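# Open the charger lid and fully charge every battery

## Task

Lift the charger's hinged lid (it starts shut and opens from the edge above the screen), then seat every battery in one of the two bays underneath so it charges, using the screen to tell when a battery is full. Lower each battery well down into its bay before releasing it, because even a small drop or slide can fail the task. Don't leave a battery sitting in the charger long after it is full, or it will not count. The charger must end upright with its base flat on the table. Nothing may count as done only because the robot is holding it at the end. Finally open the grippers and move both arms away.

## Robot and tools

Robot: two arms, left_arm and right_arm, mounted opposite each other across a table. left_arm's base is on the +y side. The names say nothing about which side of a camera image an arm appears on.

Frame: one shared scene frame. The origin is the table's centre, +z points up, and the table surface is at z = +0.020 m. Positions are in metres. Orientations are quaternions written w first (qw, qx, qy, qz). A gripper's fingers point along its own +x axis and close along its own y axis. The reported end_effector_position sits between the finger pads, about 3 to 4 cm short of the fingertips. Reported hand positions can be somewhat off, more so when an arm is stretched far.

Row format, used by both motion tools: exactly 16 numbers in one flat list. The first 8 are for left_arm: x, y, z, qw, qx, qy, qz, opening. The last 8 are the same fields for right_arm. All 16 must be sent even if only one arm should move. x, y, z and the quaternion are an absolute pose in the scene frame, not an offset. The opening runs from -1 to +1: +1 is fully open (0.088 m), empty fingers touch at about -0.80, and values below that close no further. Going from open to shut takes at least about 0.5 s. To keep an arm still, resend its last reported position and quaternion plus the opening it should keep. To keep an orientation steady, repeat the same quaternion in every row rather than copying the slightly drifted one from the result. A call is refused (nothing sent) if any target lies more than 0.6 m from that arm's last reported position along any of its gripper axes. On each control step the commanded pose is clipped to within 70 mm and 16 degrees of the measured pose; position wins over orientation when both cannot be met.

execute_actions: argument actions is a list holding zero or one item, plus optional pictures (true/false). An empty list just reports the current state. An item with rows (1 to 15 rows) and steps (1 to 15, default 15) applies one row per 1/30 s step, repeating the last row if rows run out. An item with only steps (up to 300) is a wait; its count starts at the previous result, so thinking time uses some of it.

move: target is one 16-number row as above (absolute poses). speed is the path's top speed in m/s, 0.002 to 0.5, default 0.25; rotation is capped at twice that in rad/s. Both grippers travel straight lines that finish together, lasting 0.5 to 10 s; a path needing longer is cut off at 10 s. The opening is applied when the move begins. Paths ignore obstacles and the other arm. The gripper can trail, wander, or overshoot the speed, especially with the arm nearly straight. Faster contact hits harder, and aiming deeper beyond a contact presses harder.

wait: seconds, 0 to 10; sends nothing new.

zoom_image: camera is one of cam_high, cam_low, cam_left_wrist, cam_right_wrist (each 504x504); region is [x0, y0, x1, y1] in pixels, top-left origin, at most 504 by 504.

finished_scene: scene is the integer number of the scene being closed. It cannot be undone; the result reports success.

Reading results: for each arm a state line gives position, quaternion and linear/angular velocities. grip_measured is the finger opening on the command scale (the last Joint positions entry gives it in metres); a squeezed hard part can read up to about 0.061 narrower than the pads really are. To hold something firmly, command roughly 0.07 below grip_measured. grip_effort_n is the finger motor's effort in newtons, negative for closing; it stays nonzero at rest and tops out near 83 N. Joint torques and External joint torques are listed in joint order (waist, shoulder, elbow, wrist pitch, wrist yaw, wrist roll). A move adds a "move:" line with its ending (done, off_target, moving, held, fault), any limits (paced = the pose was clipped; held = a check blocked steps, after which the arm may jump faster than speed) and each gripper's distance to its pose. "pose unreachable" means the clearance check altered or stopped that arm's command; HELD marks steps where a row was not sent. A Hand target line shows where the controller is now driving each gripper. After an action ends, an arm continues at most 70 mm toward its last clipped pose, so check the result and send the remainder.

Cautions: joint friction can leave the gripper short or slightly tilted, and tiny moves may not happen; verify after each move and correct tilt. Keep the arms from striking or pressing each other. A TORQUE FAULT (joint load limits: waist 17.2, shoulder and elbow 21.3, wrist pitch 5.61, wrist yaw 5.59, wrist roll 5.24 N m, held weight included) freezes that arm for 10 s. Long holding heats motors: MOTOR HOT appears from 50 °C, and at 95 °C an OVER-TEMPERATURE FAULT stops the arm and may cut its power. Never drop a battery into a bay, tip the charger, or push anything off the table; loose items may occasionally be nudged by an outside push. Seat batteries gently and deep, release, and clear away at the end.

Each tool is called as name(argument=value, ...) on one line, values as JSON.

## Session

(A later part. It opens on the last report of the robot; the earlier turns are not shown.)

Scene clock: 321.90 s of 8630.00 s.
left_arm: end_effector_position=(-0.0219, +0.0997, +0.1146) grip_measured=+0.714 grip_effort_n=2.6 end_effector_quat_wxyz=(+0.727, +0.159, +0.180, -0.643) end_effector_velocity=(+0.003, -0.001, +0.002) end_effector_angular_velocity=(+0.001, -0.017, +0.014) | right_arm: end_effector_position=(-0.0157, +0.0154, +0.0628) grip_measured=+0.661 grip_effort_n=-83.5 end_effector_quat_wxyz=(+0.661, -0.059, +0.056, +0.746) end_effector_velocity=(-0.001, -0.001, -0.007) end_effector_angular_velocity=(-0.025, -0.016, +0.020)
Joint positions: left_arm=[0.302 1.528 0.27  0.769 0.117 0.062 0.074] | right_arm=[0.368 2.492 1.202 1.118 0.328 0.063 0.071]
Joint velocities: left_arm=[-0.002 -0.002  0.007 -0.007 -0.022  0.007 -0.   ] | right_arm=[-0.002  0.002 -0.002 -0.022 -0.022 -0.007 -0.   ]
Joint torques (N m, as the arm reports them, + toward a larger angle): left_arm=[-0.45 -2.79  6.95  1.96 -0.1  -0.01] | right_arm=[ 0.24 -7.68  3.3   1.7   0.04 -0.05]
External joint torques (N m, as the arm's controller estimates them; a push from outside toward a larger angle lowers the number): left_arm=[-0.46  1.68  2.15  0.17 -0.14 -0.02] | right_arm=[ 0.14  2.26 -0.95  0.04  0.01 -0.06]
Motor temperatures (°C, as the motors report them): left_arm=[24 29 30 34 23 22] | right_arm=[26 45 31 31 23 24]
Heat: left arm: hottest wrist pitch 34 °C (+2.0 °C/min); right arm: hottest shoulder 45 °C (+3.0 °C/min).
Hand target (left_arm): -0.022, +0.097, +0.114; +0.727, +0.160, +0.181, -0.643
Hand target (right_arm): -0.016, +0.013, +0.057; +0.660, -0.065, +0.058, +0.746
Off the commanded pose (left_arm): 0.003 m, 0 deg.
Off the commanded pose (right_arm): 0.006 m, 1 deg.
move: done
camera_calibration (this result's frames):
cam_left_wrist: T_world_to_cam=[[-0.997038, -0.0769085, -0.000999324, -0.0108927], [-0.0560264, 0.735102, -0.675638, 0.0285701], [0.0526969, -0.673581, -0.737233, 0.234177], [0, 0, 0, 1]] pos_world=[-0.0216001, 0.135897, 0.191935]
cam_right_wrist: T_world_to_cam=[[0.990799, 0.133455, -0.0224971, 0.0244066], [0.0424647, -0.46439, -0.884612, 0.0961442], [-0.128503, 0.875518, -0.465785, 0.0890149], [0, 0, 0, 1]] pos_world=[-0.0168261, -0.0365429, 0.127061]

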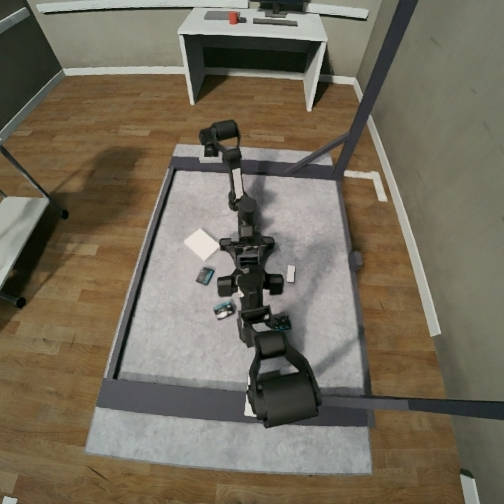

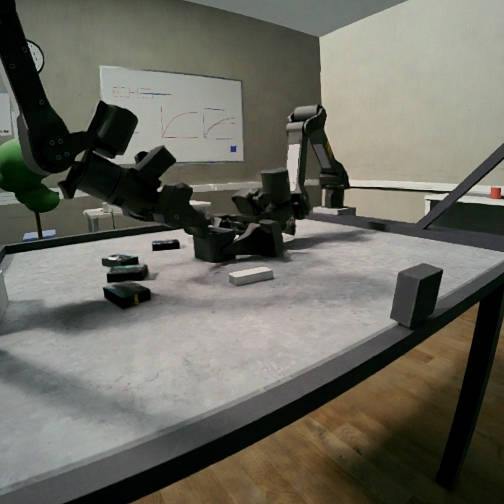

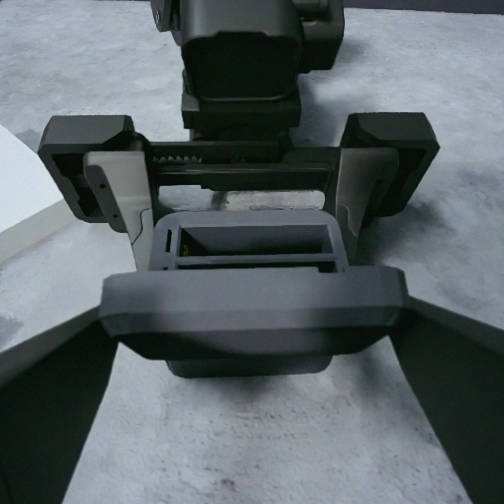

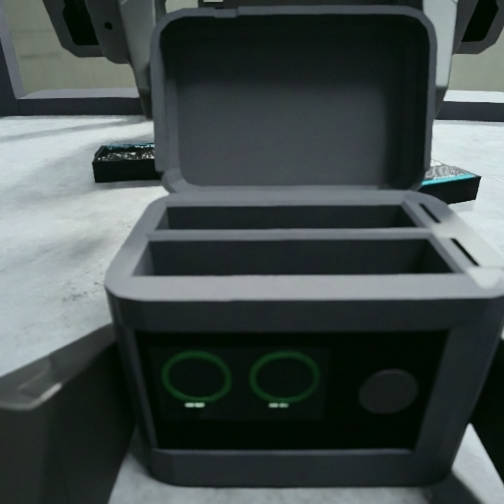

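Release the lid.

move(target=[-0.022,0.099,0.115,0.7268,0.1603,0.1812,-0.6429,1, -0.016,0.013,0.059,0.66,-0.0653,0.0578,0.746,0.61], speed=0.02)

move(target=[-0.025,0.12,0.19,0.679,0.28,0.3165,-0.6005,1, -0.016,0.013,0.059,0.66,-0.0653,0.0578,0.746,0.61], speed=0.15)

move(target=[-0.015,0.058,0.19,0.6135,0.38,0.4296,-0.5427,1, -0.016,0.013,0.059,0.66,-0.0653,0.0578,0.746,0.72], speed=0.15)

Scene clock: 335.13 s of 8630.00 s.
left_arm: end_effector_position=(-0.0219, +0.1000, +0.1136) grip_measured=+1.000 grip_effort_n=13.7 end_effector_quat_wxyz=(+0.727, +0.161, +0.182, -0.642) end_effector_velocity=(-0.002, +0.001, -0.003) end_effector_angular_velocity=(+0.010, +0.019, +0.009) | right_arm: end_effector_position=(-0.0156, +0.0153, +0.0624) grip_measured=+0.661 grip_effort_n=-83.5 end_effector_quat_wxyz=(+0.661, -0.060, +0.057, +0.746) end_effector_velocity=(+0.003, +0.001, -0.001) end_effector_angular_velocity=(+0.003, -0.005, +0.001)
Joint positions: left_arm=[0.302 1.528 0.271 0.762 0.116 0.062 0.088] | right_arm=[0.368 2.492 1.202 1.116 0.328 0.063 0.071]
Joint velocities: left_arm=[-0.007  0.002 -0.002 -0.007 -0.007 -0.022  0.   ] | right_arm=[-0.007  0.002 -0.002  0.007 -0.007 -0.007 -0.   ]
Joint torques (N m, as the arm reports them, + toward a larger angle): left_arm=[-0.16 -4.01  6.05  1.81 -0.03  0.01] | right_arm=[ 0.22 -8.21  3.09  1.51  0.03 -0.06]
External joint torques (N m, as the arm's controller estimates them; a push from outside toward a larger angle lowers the number): left_arm=[-0.15  0.43  1.28  0.03 -0.07  0.  ] | right_arm=[ 0.36  1.66 -1.13 -0.14 -0.01 -0.07]
Motor temperatures (°C, as the motors report them): left_arm=[24 28 31 34 23 22] | right_arm=[26 45 31 32 23 24]
Heat: left arm: hottest wrist pitch 34 °C (+2.0 °C/min); right arm: hottest shoulder 45 °C (+2.0 °C/min).
Hand target (left_arm): -0.022, +0.099, +0.115; +0.727, +0.160, +0.181, -0.643
Hand target (right_arm): -0.016, +0.013, +0.059; +0.660, -0.066, +0.058, +0.746
Off the commanded pose (left_arm): 0.002 m, 0 deg.
Off the commanded pose (right_arm): 0.004 m, 1 deg.
move: done
camera_calibration (this result's frames):
cam_left_wrist: T_world_to_cam=[[-0.997012, -0.0772405, -0.000163957, -0.0109548], [-0.0571291, 0.738843, -0.671452, 0.0267878], [0.0519844, -0.669437, -0.741048, 0.233666], [0, 0, 0, 1]] pos_world=[-0.0215387, 0.135786, 0.191142]
cam_right_wrist: T_world_to_cam=[[0.990818, 0.133417, -0.0218993, 0.0243124], [0.0432024, -0.465907, -0.883779, 0.0956686], [-0.128114, 0.874718, -0.467393, 0.089056], [0, 0, 0, 1]] pos_world=[-0.0168129, -0.0365699, 0.126706]

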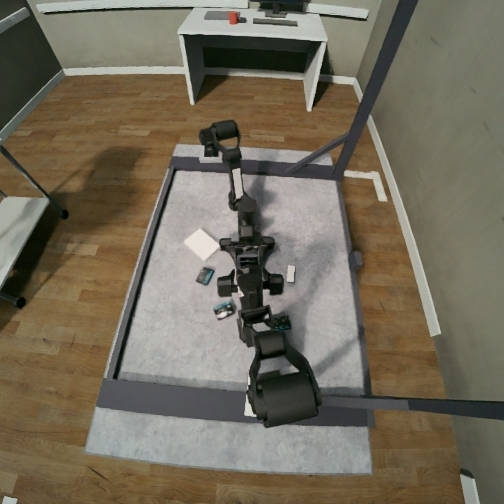

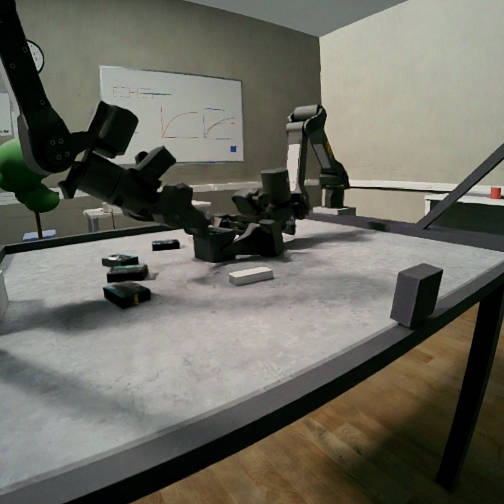

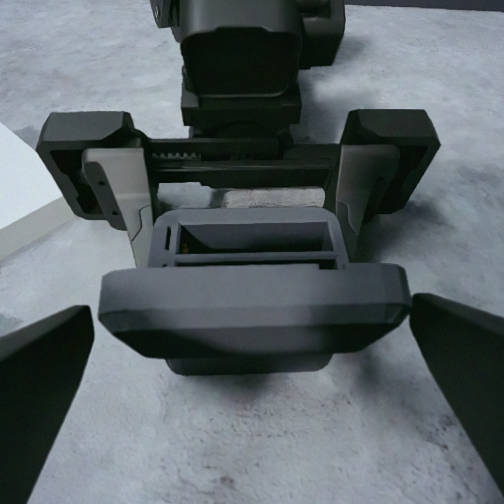

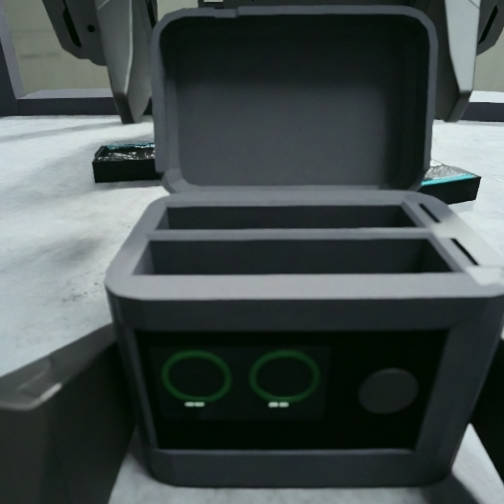

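Scene clock: 336.83 s of 8630.00 s.
left_arm: end_effector_position=(-0.0254, +0.1221, +0.1882) grip_measured=+1.000 grip_effort_n=14.2 end_effector_quat_wxyz=(+0.679, +0.277, +0.319, -0.600) end_effector_velocity=(-0.000, +0.003, +0.000) end_effector_angular_velocity=(+0.021, +0.014, +0.019) | right_arm: end_effector_position=(-0.0156, +0.0153, +0.0624) grip_measured=+0.661 grip_effort_n=-83.5 end_effector_quat_wxyz=(+0.661, -0.060, +0.057, +0.746) end_effector_velocity=(+0.003, +0.000, -0.001) end_effector_angular_velocity=(-0.005, -0.012, -0.008)
Joint positions: left_arm=[ 0.292  1.206  0.732 -0.403  0.08   0.086  0.088] | right_arm=[0.368 2.492 1.202 1.116 0.328 0.063 0.071]
Joint velocities: left_arm=[-0.002 -0.002  0.012 -0.037 -0.007 -0.022  0.   ] | right_arm=[-0.002 -0.002 -0.002 -0.007  0.007 -0.007 -0.   ]
Joint torques (N m, as the arm reports them, + toward a larger angle): left_arm=[-0.38 -3.42  9.08  1.49 -0.1   0.19] | right_arm=[ 0.28 -8.23  3.14  1.51  0.03 -0.06]
External joint torques (N m, as the arm's controller estimates them; a push from outside toward a larger angle lowers the number): left_arm=[-0.35  0.67  2.19  0.05 -0.15  0.19] | right_arm=[ 0.23  1.64 -1.06 -0.14  0.   -0.07]
Motor temperatures (°C, as the motors report them): left_arm=[24 28 31 33 23 22] | right_arm=[26 46 31 32 23 24]
Heat: left arm: hottest wrist pitch 33 °C (+1.0 °C/min); right arm: hottest shoulder 46 °C (+3.0 °C/min).
Hand target (left_arm): -0.026, +0.121, +0.190; +0.679, +0.279, +0.317, -0.601
Hand target (right_arm): -0.016, +0.013, +0.059; +0.660, -0.065, +0.058, +0.746
Off the commanded pose (left_arm): 0.003 m, 0 deg.
Off the commanded pose (right_arm): 0.004 m, 1 deg.
move: done
camera_calibration (this result's frames):
cam_left_wrist: T_world_to_cam=[[-0.996108, -0.0849898, 0.0233688, -0.0161383], [-0.0878075, 0.93365, -0.347257, -0.0252067], [0.00769504, -0.347958, -0.937479, 0.300495], [0, 0, 0, 1]] pos_world=[-0.0206011, 0.126722, 0.273331]
cam_right_wrist: T_world_to_cam=[[0.990818, 0.133417, -0.0218993, 0.0243124], [0.0432024, -0.465907, -0.883779, 0.0956686], [-0.128114, 0.874718, -0.467393, 0.089056], [0, 0, 0, 1]] pos_world=[-0.0168129, -0.0365699, 0.126706]

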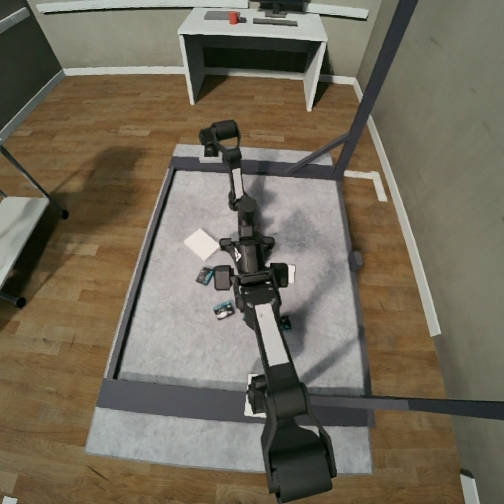

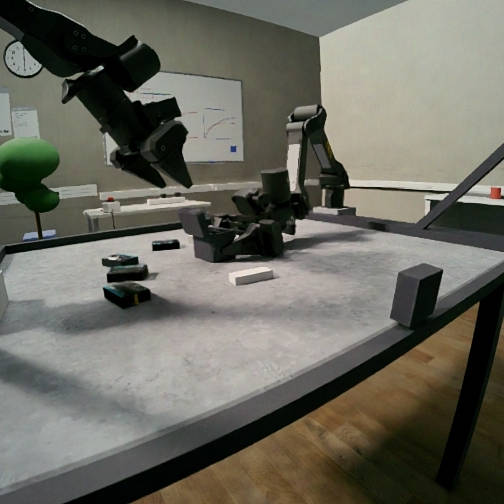

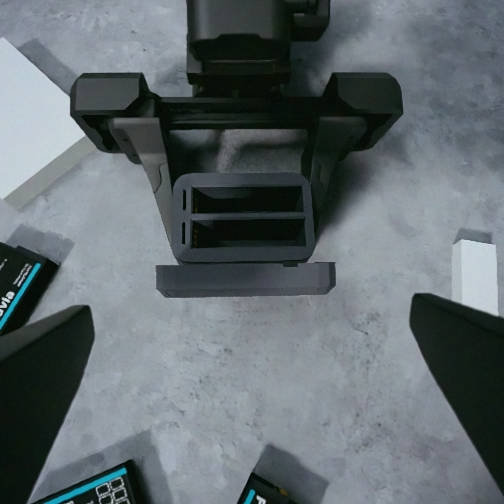

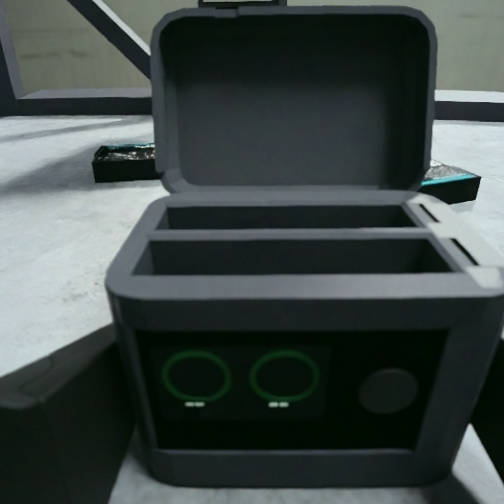

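Scene clock: 338.40 s of 8630.00 s.
left_arm: end_effector_position=(-0.0142, +0.0600, +0.1938) grip_measured=+1.000 grip_effort_n=13.7 end_effector_quat_wxyz=(+0.616, +0.376, +0.426, -0.545) end_effector_velocity=(-0.000, +0.001, -0.000) end_effector_angular_velocity=(+0.024, +0.015, +0.007) | right_arm: end_effector_position=(-0.0156, +0.0152, +0.0622) grip_measured=+0.717 grip_effort_n=14.7 end_effector_quat_wxyz=(+0.661, -0.060, +0.057, +0.745) end_effector_velocity=(+0.000, +0.000, +0.002) end_effector_angular_velocity=(+0.005, +0.012, +0.004)
Joint positions: left_arm=[ 0.261  1.672  1.303 -0.841  0.034  0.086  0.088] | right_arm=[0.368 2.492 1.202 1.115 0.328 0.063 0.074]
Joint velocities: left_arm=[ 0.002  0.017  0.027 -0.037  0.007 -0.007  0.   ] | right_arm=[-0.002 -0.002 -0.002  0.007 -0.007  0.007 -0.   ]
Joint torques (N m, as the arm reports them, + toward a larger angle): left_arm=[-0.28 -5.28  8.44  0.93 -0.13 -0.05] | right_arm=[ 0.21 -8.35  3.17  1.6   0.05 -0.07]
External joint torques (N m, as the arm's controller estimates them; a push from outside toward a larger angle lowers the number): left_arm=[-0.3   1.97  1.97 -0.02 -0.15 -0.06] | right_arm=[ 0.2   1.72 -1.16 -0.09  0.01 -0.08]
Motor temperatures (°C, as the motors report them): left_arm=[24 28 31 33 23 22] | right_arm=[26 46 31 32 23 24]
Heat: left arm: hottest wrist pitch 33 °C (+1.0 °C/min); right arm: hottest shoulder 46 °C (+3.0 °C/min).
Hand target (left_arm): -0.015, +0.058, +0.191; +0.614, +0.380, +0.430, -0.542
Hand target (right_arm): -0.016, +0.013, +0.059; +0.660, -0.065, +0.058, +0.746
Off the commanded pose (left_arm): 0.004 m, 1 deg.
Off the commanded pose (right_arm): 0.004 m, 1 deg.
move: done
camera_calibration (this result's frames):
cam_left_wrist: T_world_to_cam=[[-0.99566, -0.0877667, 0.0309563, -0.0117706], [-0.0883876, 0.995899, -0.0192928, -0.0316015], [-0.0291361, -0.0219452, -0.999335, 0.275894], [0, 0, 0, 1]] pos_world=[-0.00647421, 0.0364934, 0.275465]
cam_right_wrist: T_world_to_cam=[[0.990829, 0.133395, -0.0215405, 0.0242723], [0.0436448, -0.466816, -0.883277, 0.0954305], [-0.12788, 0.874236, -0.468357, 0.0890514], [0, 0, 0, 1]] pos_world=[-0.0168269, -0.0365413, 0.126522]

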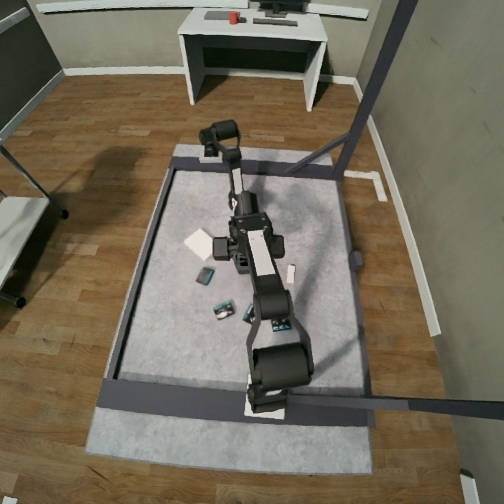

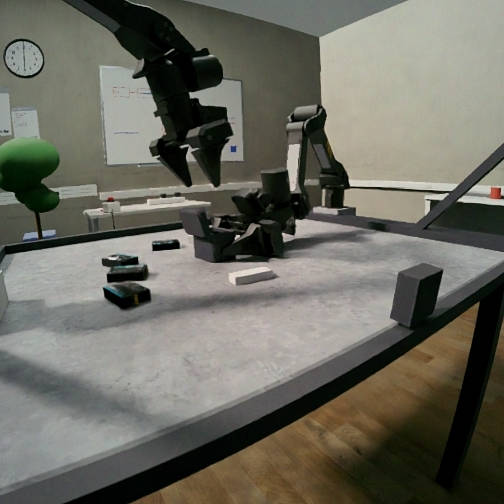

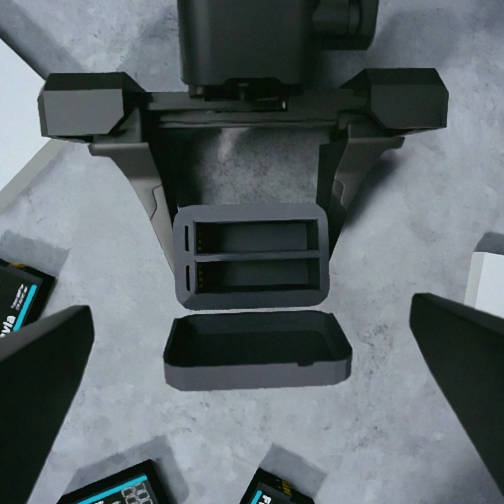

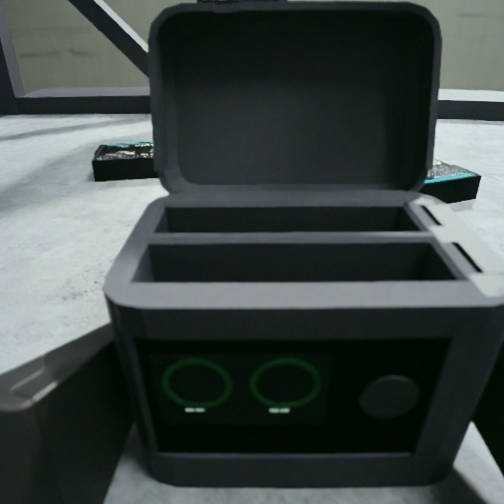

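zoom_image(camera="cam_left_wrist", region=[160, 190, 360, 400])

Region (160, 190, 360, 400) of cam_left_wrist's 504x504 image, scaled by 2.400, with more detail than that image has; it fills the left 480 columns of this view, and the rest is white.

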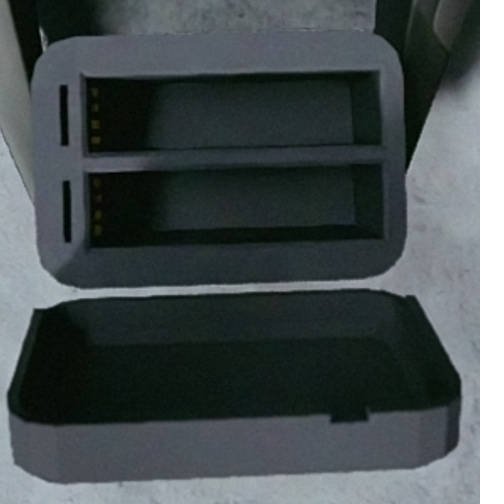

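move(target=[0.0,0.2,0.2,0.579,0.4056,0.4056,-0.579,1, -0.009,-0.05,0.065,0.66,-0.0653,0.0578,0.746,1], speed=0.15)

Scene clock: 399.90 s of 8630.00 s.
left_arm: end_effector_position=(-0.0000, +0.1969, +0.2013) grip_measured=+1.000 grip_effort_n=13.7 end_effector_quat_wxyz=(+0.582, +0.405, +0.403, -0.578) end_effector_velocity=(-0.001, +0.006, -0.001) end_effector_angular_velocity=(+0.019, -0.006, -0.016) | right_arm: end_effector_position=(-0.0084, -0.0493, +0.0577) grip_measured=+0.982 grip_effort_n=14.2 end_effector_quat_wxyz=(+0.659, -0.074, +0.058, +0.746) end_effector_velocity=(-0.001, -0.001, -0.000) end_effector_angular_velocity=(-0.008, -0.007, +0.020)
Joint positions: left_arm=[ 0.508  1.199  0.931 -0.981  0.15   0.434  0.088] | right_arm=[0.427 2.393 0.915 1.275 0.381 0.066 0.087]
Joint velocities: left_arm=[ 0.002 -0.012 -0.007 -0.022 -0.007  0.022  0.   ] | right_arm=[-0.002 -0.007 -0.007 -0.007 -0.022 -0.007 -0.   ]
Joint torques (N m, as the arm reports them, + toward a larger angle): left_arm=[ 0.26 -3.57  6.07  0.87  0.2   0.22] | right_arm=[ 0.28 -8.91  2.38  1.86  0.28  0.28]
External joint torques (N m, as the arm's controller estimates them; a push from outside toward a larger angle lowers the number): left_arm=[ 0.27  0.08 -0.41 -0.03  0.08  0.22] | right_arm=[ 0.26 -0.27 -1.01  0.2   0.23  0.27]
Motor temperatures (°C, as the motors report them): left_arm=[24 30 34 29 23 22] | right_arm=[26 51 30 32 23 24]
Heat: left arm: hottest elbow 34 °C (+1.0 °C/min); right arm: hottest shoulder 51 °C (+5.0 °C/min). Fold the right arm in close to its base before you think long.
Hand target (left_arm): -0.001, +0.200, +0.199; +0.579, +0.406, +0.405, -0.579
Hand target (right_arm): -0.009, -0.050, +0.065; +0.660, -0.065, +0.058, +0.746
Off the commanded pose (left_arm): 0.003 m, 0 deg.
Off the commanded pose (right_arm): 0.007 m, 1 deg.
MOTOR HOT: a motor of the right arm reached 50 °C. Now the hottest motor of the right arm, joint 2 (shoulder), reports 51 °C. The temperature limit of the motors' drives, at which the controller stops that arm, is 95 °C. To cool a motor, set the load down, stop pushing, or move to a pose that needs little force.
move: done
camera_calibration (this result's frames):
cam_left_wrist: T_world_to_cam=[[-0.999207, 0.0311838, 0.0247594, -0.00798945], [0.0309027, 0.999454, -0.0116579, -0.168732], [-0.0251094, -0.0108835, -0.999625, 0.284737], [0, 0, 0, 1]] pos_world=[0.00438072, 0.171988, 0.282861]
cam_right_wrist: T_world_to_cam=[[0.990256, 0.139109, -0.00645787, 0.0250767], [0.0622848, -0.483901, -0.872904, 0.0597583], [-0.124554, 0.863996, -0.48785, 0.144971], [0, 0, 0, 1]] pos_world=[-0.0104977, -0.0998255, 0.123049]

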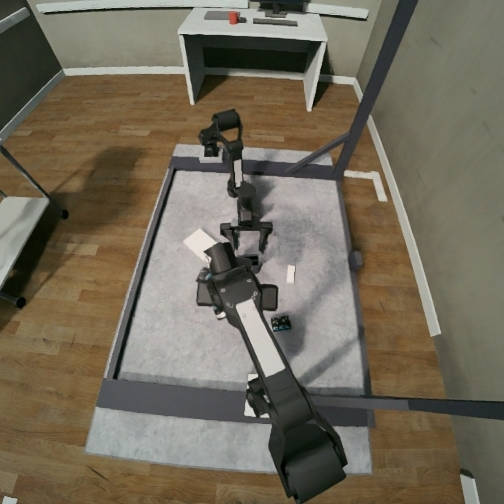

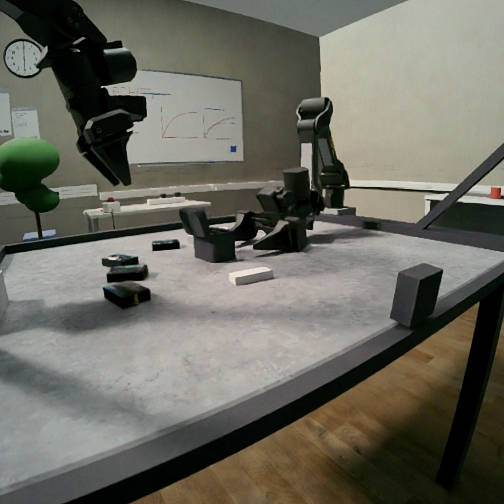

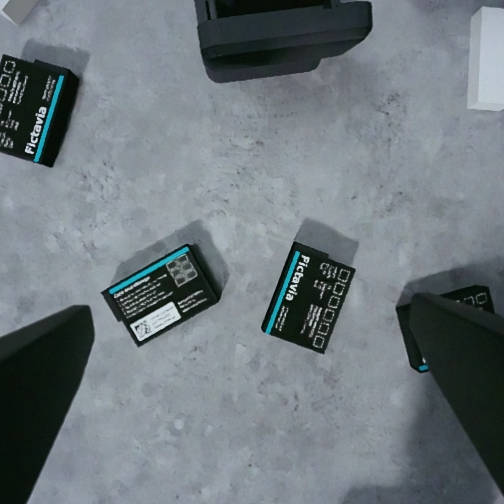

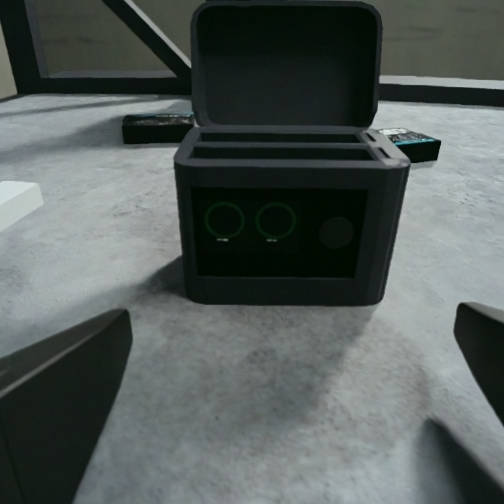

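move(target=[0.0,0.2,0.2,0.579,0.4056,0.4056,-0.579,1, 0.1,-0.24,0.2,0.604,-0.262,0.22,0.72,1], speed=0.25)

zoom_image(camera="cam_left_wrist", region=[90, 200, 370, 370])

zoom_image(camera="cam_low", region=[90, 240, 180, 320])

Scene clock: 409.83 s of 8630.00 s.
left_arm: end_effector_position=(+0.0005, +0.1982, +0.2011) grip_measured=+1.000 grip_effort_n=13.7 end_effector_quat_wxyz=(+0.581, +0.405, +0.404, -0.579) end_effector_velocity=(+0.000, +0.003, -0.002) end_effector_angular_velocity=(+0.014, +0.007, +0.025) | right_arm: end_effector_position=(+0.1013, -0.2424, +0.1915) grip_measured=+0.982 grip_effort_n=14.2 end_effector_quat_wxyz=(+0.604, -0.273, +0.219, +0.716) end_effector_velocity=(+0.001, -0.003, +0.001) end_effector_angular_velocity=(-0.017, -0.008, +0.008)
Joint positions: left_arm=[ 0.514  1.198  0.931 -0.985  0.153  0.44   0.088] | right_arm=[ 0.32   0.976  0.571 -0.326  0.183  0.14   0.087]
Joint velocities: left_arm=[ 0.002 -0.002 -0.007 -0.007 -0.007 -0.022  0.   ] | right_arm=[-0.002 -0.007  0.012 -0.037 -0.007 -0.007  0.   ]
Joint torques (N m, as the arm reports them, + toward a larger angle): left_arm=[ 0.3  -3.39  6.88  0.84  0.17  0.22] | right_arm=[-0.28 -2.48  7.43  1.36 -0.09  0.26]
External joint torques (N m, as the arm's controller estimates them; a push from outside toward a larger angle lowers the number): left_arm=[ 0.28  0.18  0.47 -0.04  0.05  0.21] | right_arm=[-0.28 -0.01  0.92 -0.1  -0.17  0.25]
Motor temperatures (°C, as the motors report them): left_arm=[24 29 33 29 23 22] | right_arm=[26 51 30 33 23 24]
Heat: left arm: hottest elbow 33 °C (+1.0 °C/min); right arm: hottest shoulder 51 °C (+4.0 °C/min). Fold the right arm in close to its base before you think long.
Hand target (left_arm): -0.000, +0.200, +0.200; +0.579, +0.406, +0.406, -0.579
Hand target (right_arm): +0.101, -0.241, +0.199; +0.606, -0.263, +0.219, +0.719
Off the commanded pose (left_arm): 0.002 m, 0 deg.
Off the commanded pose (right_arm): 0.009 m, 1 deg.
MOTOR HOT: still on. Now the hottest motor of the right arm, joint 2 (shoulder), reports 51 °C; a drive's own limit is 95 °C.
move: off_target (right_arm)
camera_calibration (this result's frames):
cam_left_wrist: T_world_to_cam=[[-0.999127, 0.0317036, 0.027191, -0.00810615], [0.0314626, 0.999462, -0.00924698, -0.170532], [-0.0274696, -0.0083834, -0.999587, 0.284064], [0, 0, 0, 1]] pos_world=[0.00506943, 0.173079, 0.28259]
cam_right_wrist: T_world_to_cam=[[0.983919, 0.178525, -0.00562562, -0.0457522], [0.150928, -0.847836, -0.508325, -0.0907632], [-0.0955184, 0.499302, -0.861147, 0.370854], [0, 0, 0, 1]] pos_world=[0.0941385, -0.253952, 0.272965]

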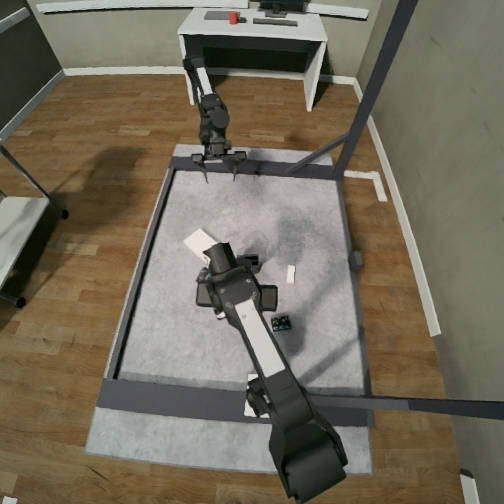

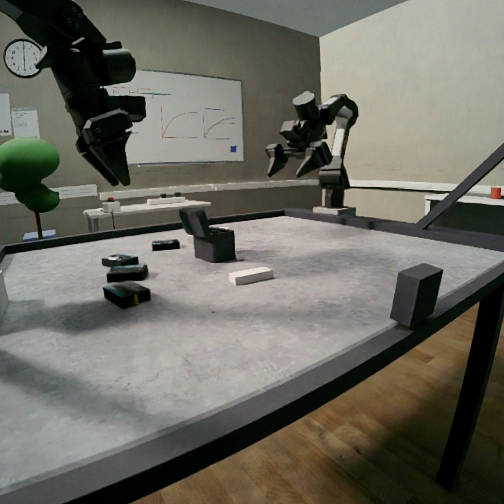

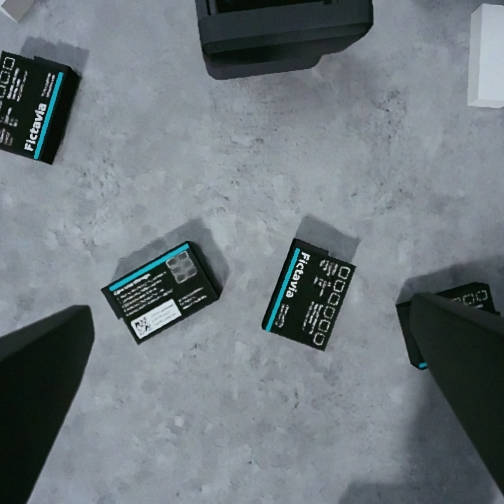

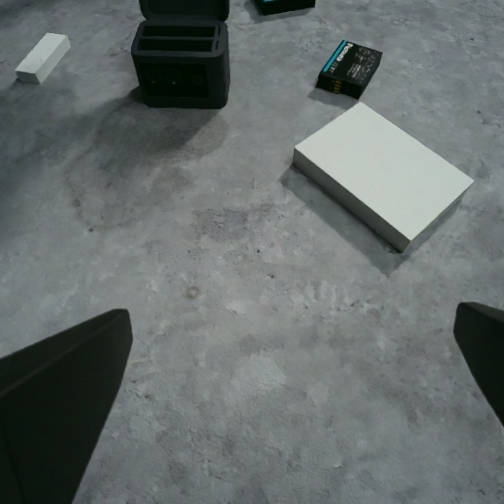

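Region (90, 200, 370, 370) of cam_left_wrist's 504x504 image, scaled by 1.800, with more detail than that image has; it fills the top 306 rows of this view, and the rest is white.

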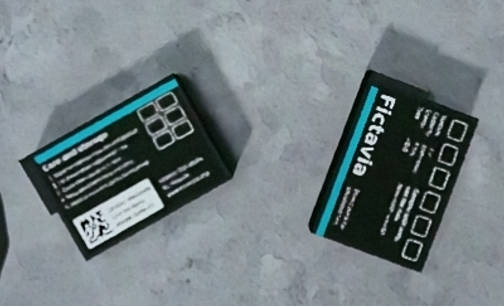

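Region (90, 240, 180, 320) of cam_low's 504x504 image, scaled by 5.600, with more detail than that image has.

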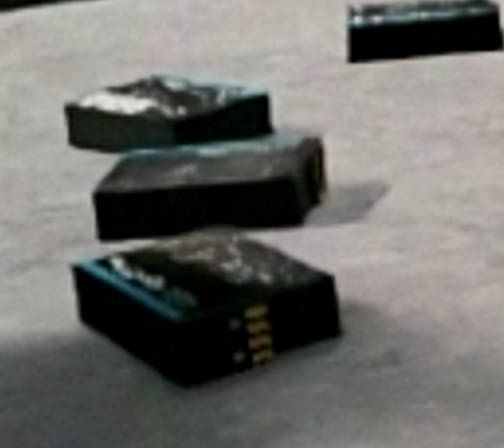

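zoom_image(camera="cam_left_wrist", region=[0, 30, 130, 180])

zoom_image(camera="cam_right_wrist", region=[300, 25, 400, 110])

Region (0, 30, 130, 180) of cam_left_wrist's 504x504 image, scaled by 3.360, with more detail than that image has; it fills the left 437 columns of this view, and the rest is white.

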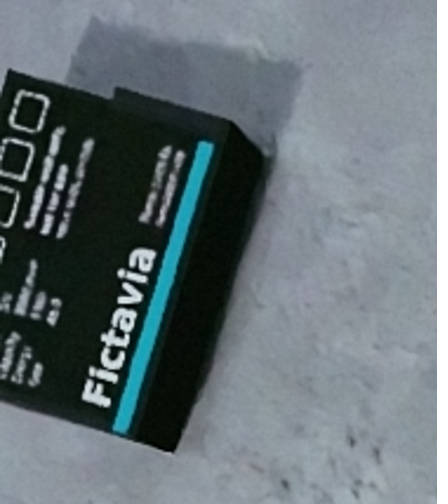

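Region (300, 25, 400, 110) of cam_right_wrist's 504x504 image, scaled by 5.040, with more detail than that image has; it fills the top 428 rows of this view, and the rest is white.

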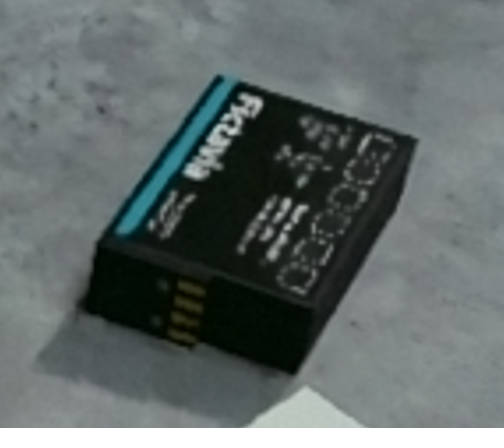

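move(target=[0.0595,0.178,0.11,0.4864,0.4342,0.6947,-0.304,1, 0.1,-0.24,0.2,0.604,-0.262,0.22,0.72,1], speed=0.25)

Scene clock: 471.93 s of 8630.00 s.
left_arm: end_effector_position=(+0.0587, +0.1772, +0.1138) grip_measured=+1.000 grip_effort_n=13.7 end_effector_quat_wxyz=(+0.490, +0.433, +0.690, -0.310) end_effector_velocity=(-0.001, +0.003, +0.002) end_effector_angular_velocity=(+0.034, +0.003, +0.016) | right_arm: end_effector_position=(+0.1008, -0.2424, +0.1927) grip_measured=+0.982 grip_effort_n=14.2 end_effector_quat_wxyz=(+0.602, -0.272, +0.221, +0.717) end_effector_velocity=(+0.000, -0.005, -0.005) end_effector_angular_velocity=(-0.021, -0.010, +0.013)
Joint positions: left_arm=[ 0.57   1.981  1.377 -1.301 -0.022  0.073  0.088] | right_arm=[ 0.318  0.975  0.576 -0.331  0.176  0.14   0.087]
Joint velocities: left_arm=[-0.002  0.012  0.017 -0.037 -0.007 -0.022  0.   ] | right_arm=[ 0.002 -0.007 -0.007 -0.022 -0.007 -0.007 -0.   ]
Joint torques (N m, as the arm reports them, + toward a larger angle): left_arm=[ 0.37 -5.79  6.47 -0.37 -0.19 -0.15] | right_arm=[-0.25 -2.36  7.42  1.36 -0.09  0.25]
External joint torques (N m, as the arm's controller estimates them; a push from outside toward a larger angle lowers the number): left_arm=[ 0.36  2.27  1.52 -0.08 -0.17 -0.14] | right_arm=[-0.25  0.13  0.94 -0.09 -0.17  0.24]
Motor temperatures (°C, as the motors report them): left_arm=[24 28 33 28 23 22] | right_arm=[26 39 39 31 23 24]
Heat: left arm: hottest elbow 33 °C (+0.0 °C/min); right arm: hottest shoulder 39 °C (-11.0 °C/min).
Hand target (left_arm): +0.060, +0.177, +0.111; +0.487, +0.434, +0.695, -0.304
Hand target (right_arm): +0.100, -0.240, +0.200; +0.604, -0.262, +0.220, +0.720
Off the commanded pose (left_arm): 0.004 m, 1 deg.
Off the commanded pose (right_arm): 0.008 m, 1 deg.
MOTOR HOT: cleared. Now the hottest motor of the right arm, joint 2 (shoulder), reports 39 °C.
move: done
camera_calibration (this result's frames):
cam_left_wrist: T_world_to_cam=[[-0.903754, -0.425327, 0.0482291, 0.126075], [-0.304413, 0.71783, 0.626141, -0.1549], [-0.300935, 0.551195, -0.778217, 0.0899794], [0, 0, 0, 1]] pos_world=[0.0938648, 0.115218, 0.160932]
cam_right_wrist: T_world_to_cam=[[0.983322, 0.181573, -0.0104249, -0.0435438], [0.151231, -0.848153, -0.507707, -0.090232], [-0.101028, 0.497663, -0.861467, 0.372022], [0, 0, 0, 1]] pos_world=[0.0940481, -0.253766, 0.274219]

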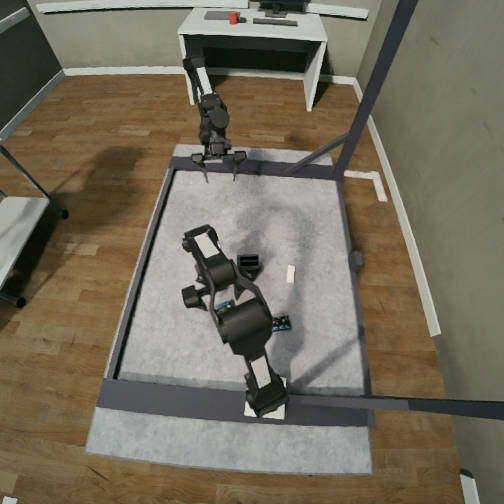

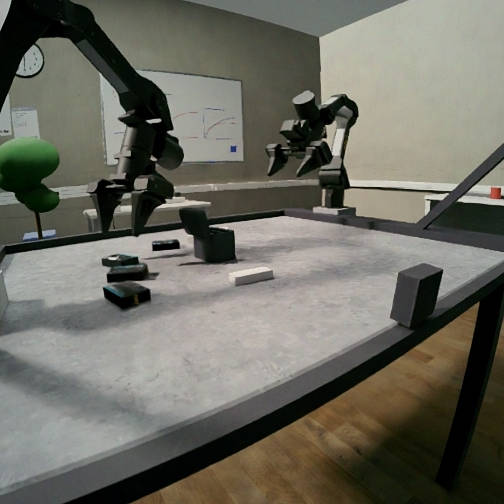

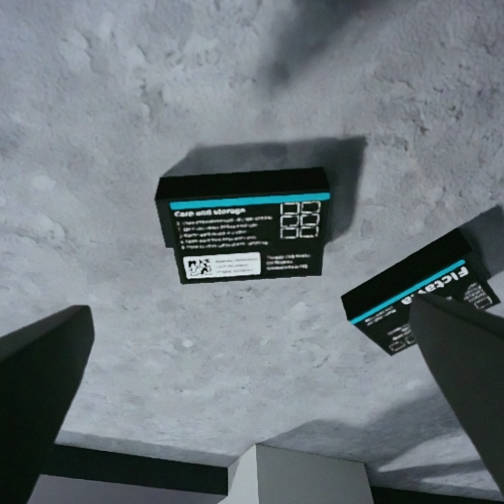

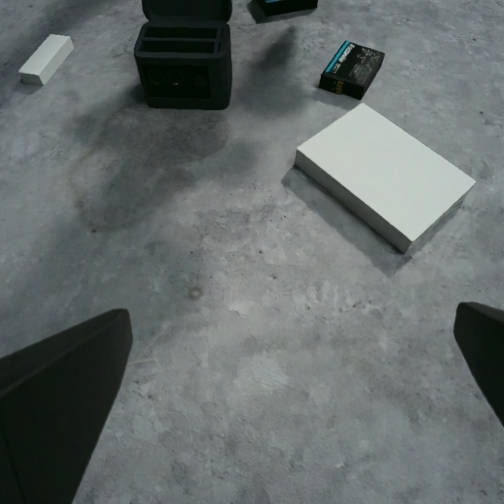

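move(target=[0.0595,0.1815,0.059,0.4864,0.4342,0.6947,-0.304,0.65, 0.1,-0.24,0.2,0.604,-0.262,0.22,0.72,1], speed=0.08)

Scene clock: 488.33 s of 8630.00 s.
left_arm: end_effector_position=(+0.0605, +0.1772, +0.0649) grip_measured=+0.653 grip_effort_n=-20.2 end_effector_quat_wxyz=(+0.493, +0.431, +0.690, -0.309) end_effector_velocity=(-0.003, +0.001, -0.001) end_effector_angular_velocity=(+0.006, +0.014, -0.007) | right_arm: end_effector_position=(+0.1008, -0.2424, +0.1927) grip_measured=+0.982 grip_effort_n=14.2 end_effector_quat_wxyz=(+0.602, -0.272, +0.221, +0.717) end_effector_velocity=(-0.002, -0.002, -0.002) end_effector_angular_velocity=(-0.012, +0.005, +0.019)
Joint positions: left_arm=[ 0.575  2.059  1.281 -1.121 -0.024  0.072  0.071] | right_arm=[ 0.318  0.975  0.576 -0.331  0.176  0.14   0.087]
Joint velocities: left_arm=[-0.002  0.002 -0.002 -0.007  0.007  0.007 -0.   ] | right_arm=[-0.002 -0.002 -0.002 -0.007 -0.022 -0.007 -0.   ]
Joint torques (N m, as the arm reports them, + toward a larger angle): left_arm=[ 0.32 -5.9   4.14  0.04 -0.14  0.05] | right_arm=[-0.32 -2.34  7.37  1.37 -0.09  0.27]
External joint torques (N m, as the arm's controller estimates them; a push from outside toward a larger angle lowers the number): left_arm=[ 0.33  2.37 -0.44  0.32 -0.12  0.05] | right_arm=[-0.3   0.17  0.86 -0.09 -0.17  0.26]
Motor temperatures (°C, as the motors report them): left_arm=[24 29 33 28 23 22] | right_arm=[26 38 40 31 23 24]
Heat: left arm: hottest elbow 33 °C (+0.0 °C/min); right arm: hottest elbow 40 °C (-5.1 °C/min).
Hand target (left_arm): +0.060, +0.181, +0.059; +0.486, +0.434, +0.695, -0.304
Hand target (right_arm): +0.100, -0.240, +0.200; +0.604, -0.262, +0.220, +0.720
Off the commanded pose (left_arm): 0.007 m, 1 deg.
Off the commanded pose (right_arm): 0.008 m, 1 deg.
move: done
camera_calibration (this result's frames):
cam_left_wrist: T_world_to_cam=[[-0.901755, -0.429798, 0.0459432, 0.130875], [-0.310903, 0.718775, 0.621853, -0.123258], [-0.300294, 0.546476, -0.781785, 0.0533697], [0, 0, 0, 1]] pos_world=[0.0957223, 0.115679, 0.112359]
cam_right_wrist: T_world_to_cam=[[0.983322, 0.181573, -0.0104249, -0.0435438], [0.151231, -0.848153, -0.507707, -0.090232], [-0.101028, 0.497663, -0.861467, 0.372022], [0, 0, 0, 1]] pos_world=[0.0940481, -0.253766, 0.274219]

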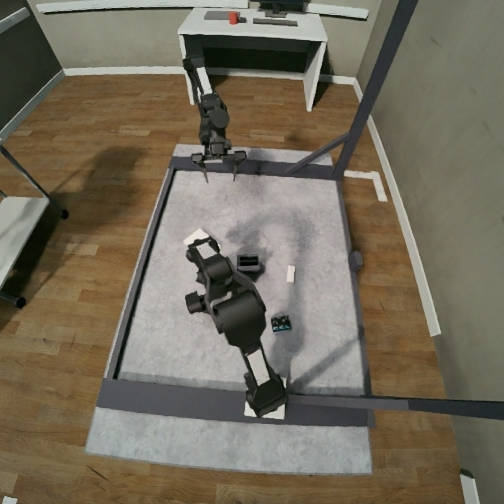

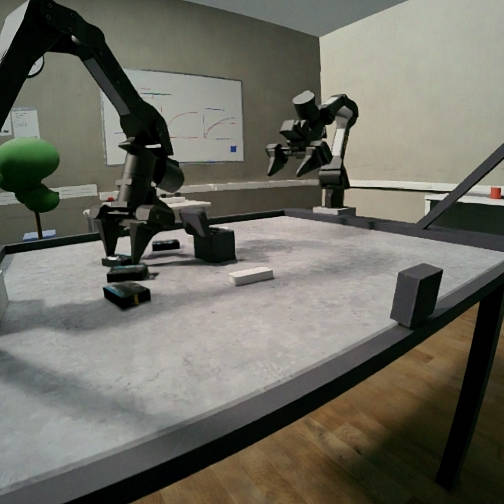

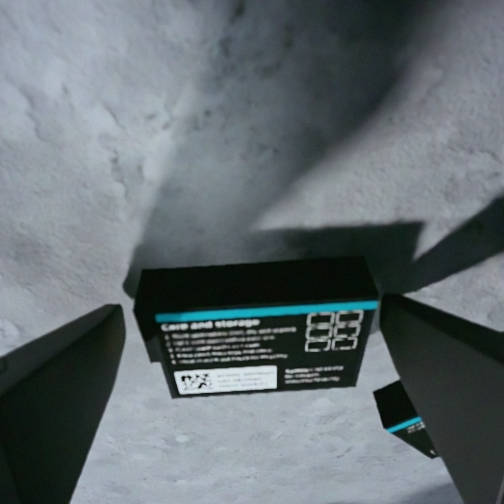

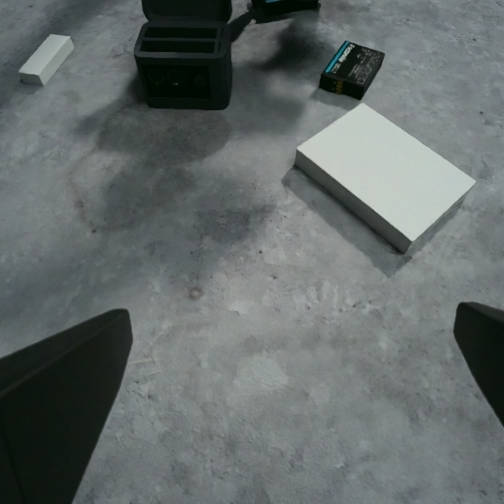

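move(target=[0.056,0.186,0.054,0.4864,0.4342,0.6947,-0.304,0.65, 0.1,-0.24,0.2,0.604,-0.262,0.22,0.72,1], speed=0.03)

Scene clock: 495.03 s of 8630.00 s.
left_arm: end_effector_position=(+0.0584, +0.1808, +0.0597) grip_measured=+0.653 grip_effort_n=-19.8 end_effector_quat_wxyz=(+0.493, +0.431, +0.690, -0.309) end_effector_velocity=(-0.002, +0.006, +0.000) end_effector_angular_velocity=(+0.026, -0.011, -0.007) | right_arm: end_effector_position=(+0.1009, -0.2423, +0.1927) grip_measured=+0.982 grip_effort_n=14.2 end_effector_quat_wxyz=(+0.602, -0.272, +0.221, +0.717) end_effector_velocity=(+0.002, -0.003, -0.002) end_effector_angular_velocity=(-0.013, -0.017, +0.002)
Joint positions: left_arm=[ 0.575  2.057  1.253 -1.096 -0.024  0.072  0.071] | right_arm=[ 0.318  0.975  0.576 -0.331  0.176  0.14   0.087]
Joint velocities: left_arm=[-0.007 -0.007 -0.017 -0.007 -0.022 -0.007 -0.   ] | right_arm=[ 0.002 -0.007 -0.002 -0.022  0.007 -0.007 -0.   ]
Joint torques (N m, as the arm reports them, + toward a larger angle): left_arm=[ 0.   -6.38  3.02  0.39 -0.17 -0.01] | right_arm=[-0.23 -2.35  7.41  1.37 -0.1   0.25]
External joint torques (N m, as the arm's controller estimates them; a push from outside toward a larger angle lowers the number): left_arm=[ 0.03  1.72 -1.44  0.66 -0.15 -0.01] | right_arm=[-0.24  0.11  0.97 -0.05 -0.17  0.24]
Motor temperatures (°C, as the motors report them): left_arm=[24 30 32 28 23 22] | right_arm=[26 38 40 31 23 24]
Heat: left arm: hottest elbow 32 °C (-1.0 °C/min); right arm: hottest elbow 40 °C (-4.1 °C/min).
Hand target (left_arm): +0.056, +0.186, +0.054; +0.486, +0.434, +0.695, -0.304
Hand target (right_arm): +0.100, -0.240, +0.200; +0.604, -0.262, +0.220, +0.720
Off the commanded pose (left_arm): 0.008 m, 1 deg.
Off the commanded pose (right_arm): 0.008 m, 1 deg.
move: done
camera_calibration (this result's frames):
cam_left_wrist: T_world_to_cam=[[-0.901729, -0.429844, 0.0460384, 0.130766], [-0.310544, 0.71816, 0.622743, -0.123253], [-0.300745, 0.547248, -0.781071, 0.0466201], [0, 0, 0, 1]] pos_world=[0.093661, 0.119212, 0.107148]
cam_right_wrist: T_world_to_cam=[[0.983391, 0.181198, -0.0104249, -0.0437488], [0.150908, -0.84821, -0.507707, -0.090201], [-0.100838, 0.497701, -0.861467, 0.372006], [0, 0, 0, 1]] pos_world=[0.0941466, -0.25373, 0.274219]

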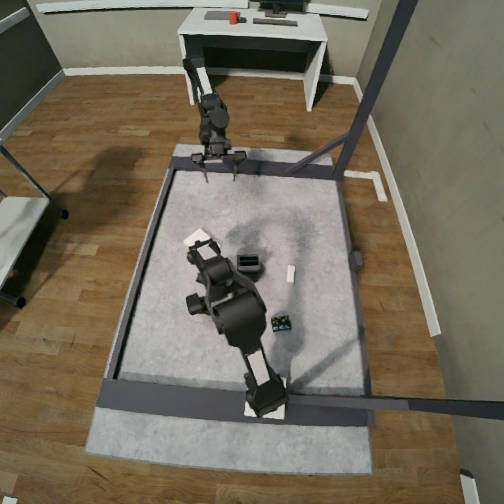

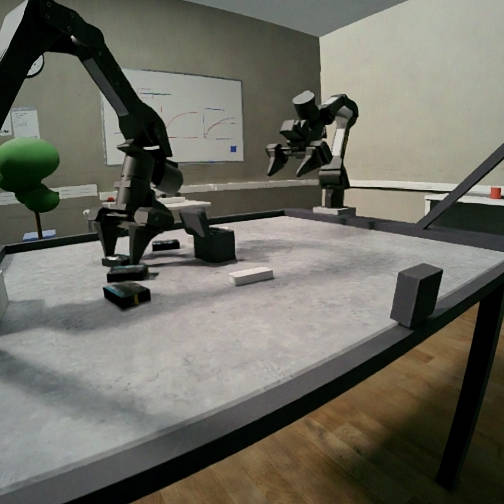

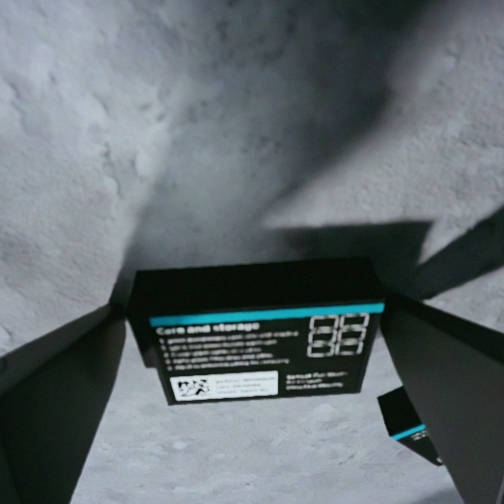

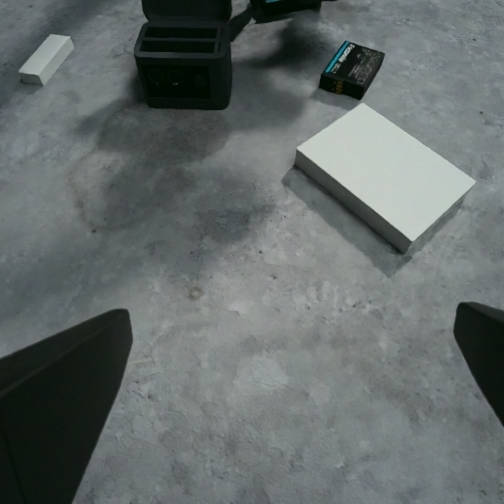

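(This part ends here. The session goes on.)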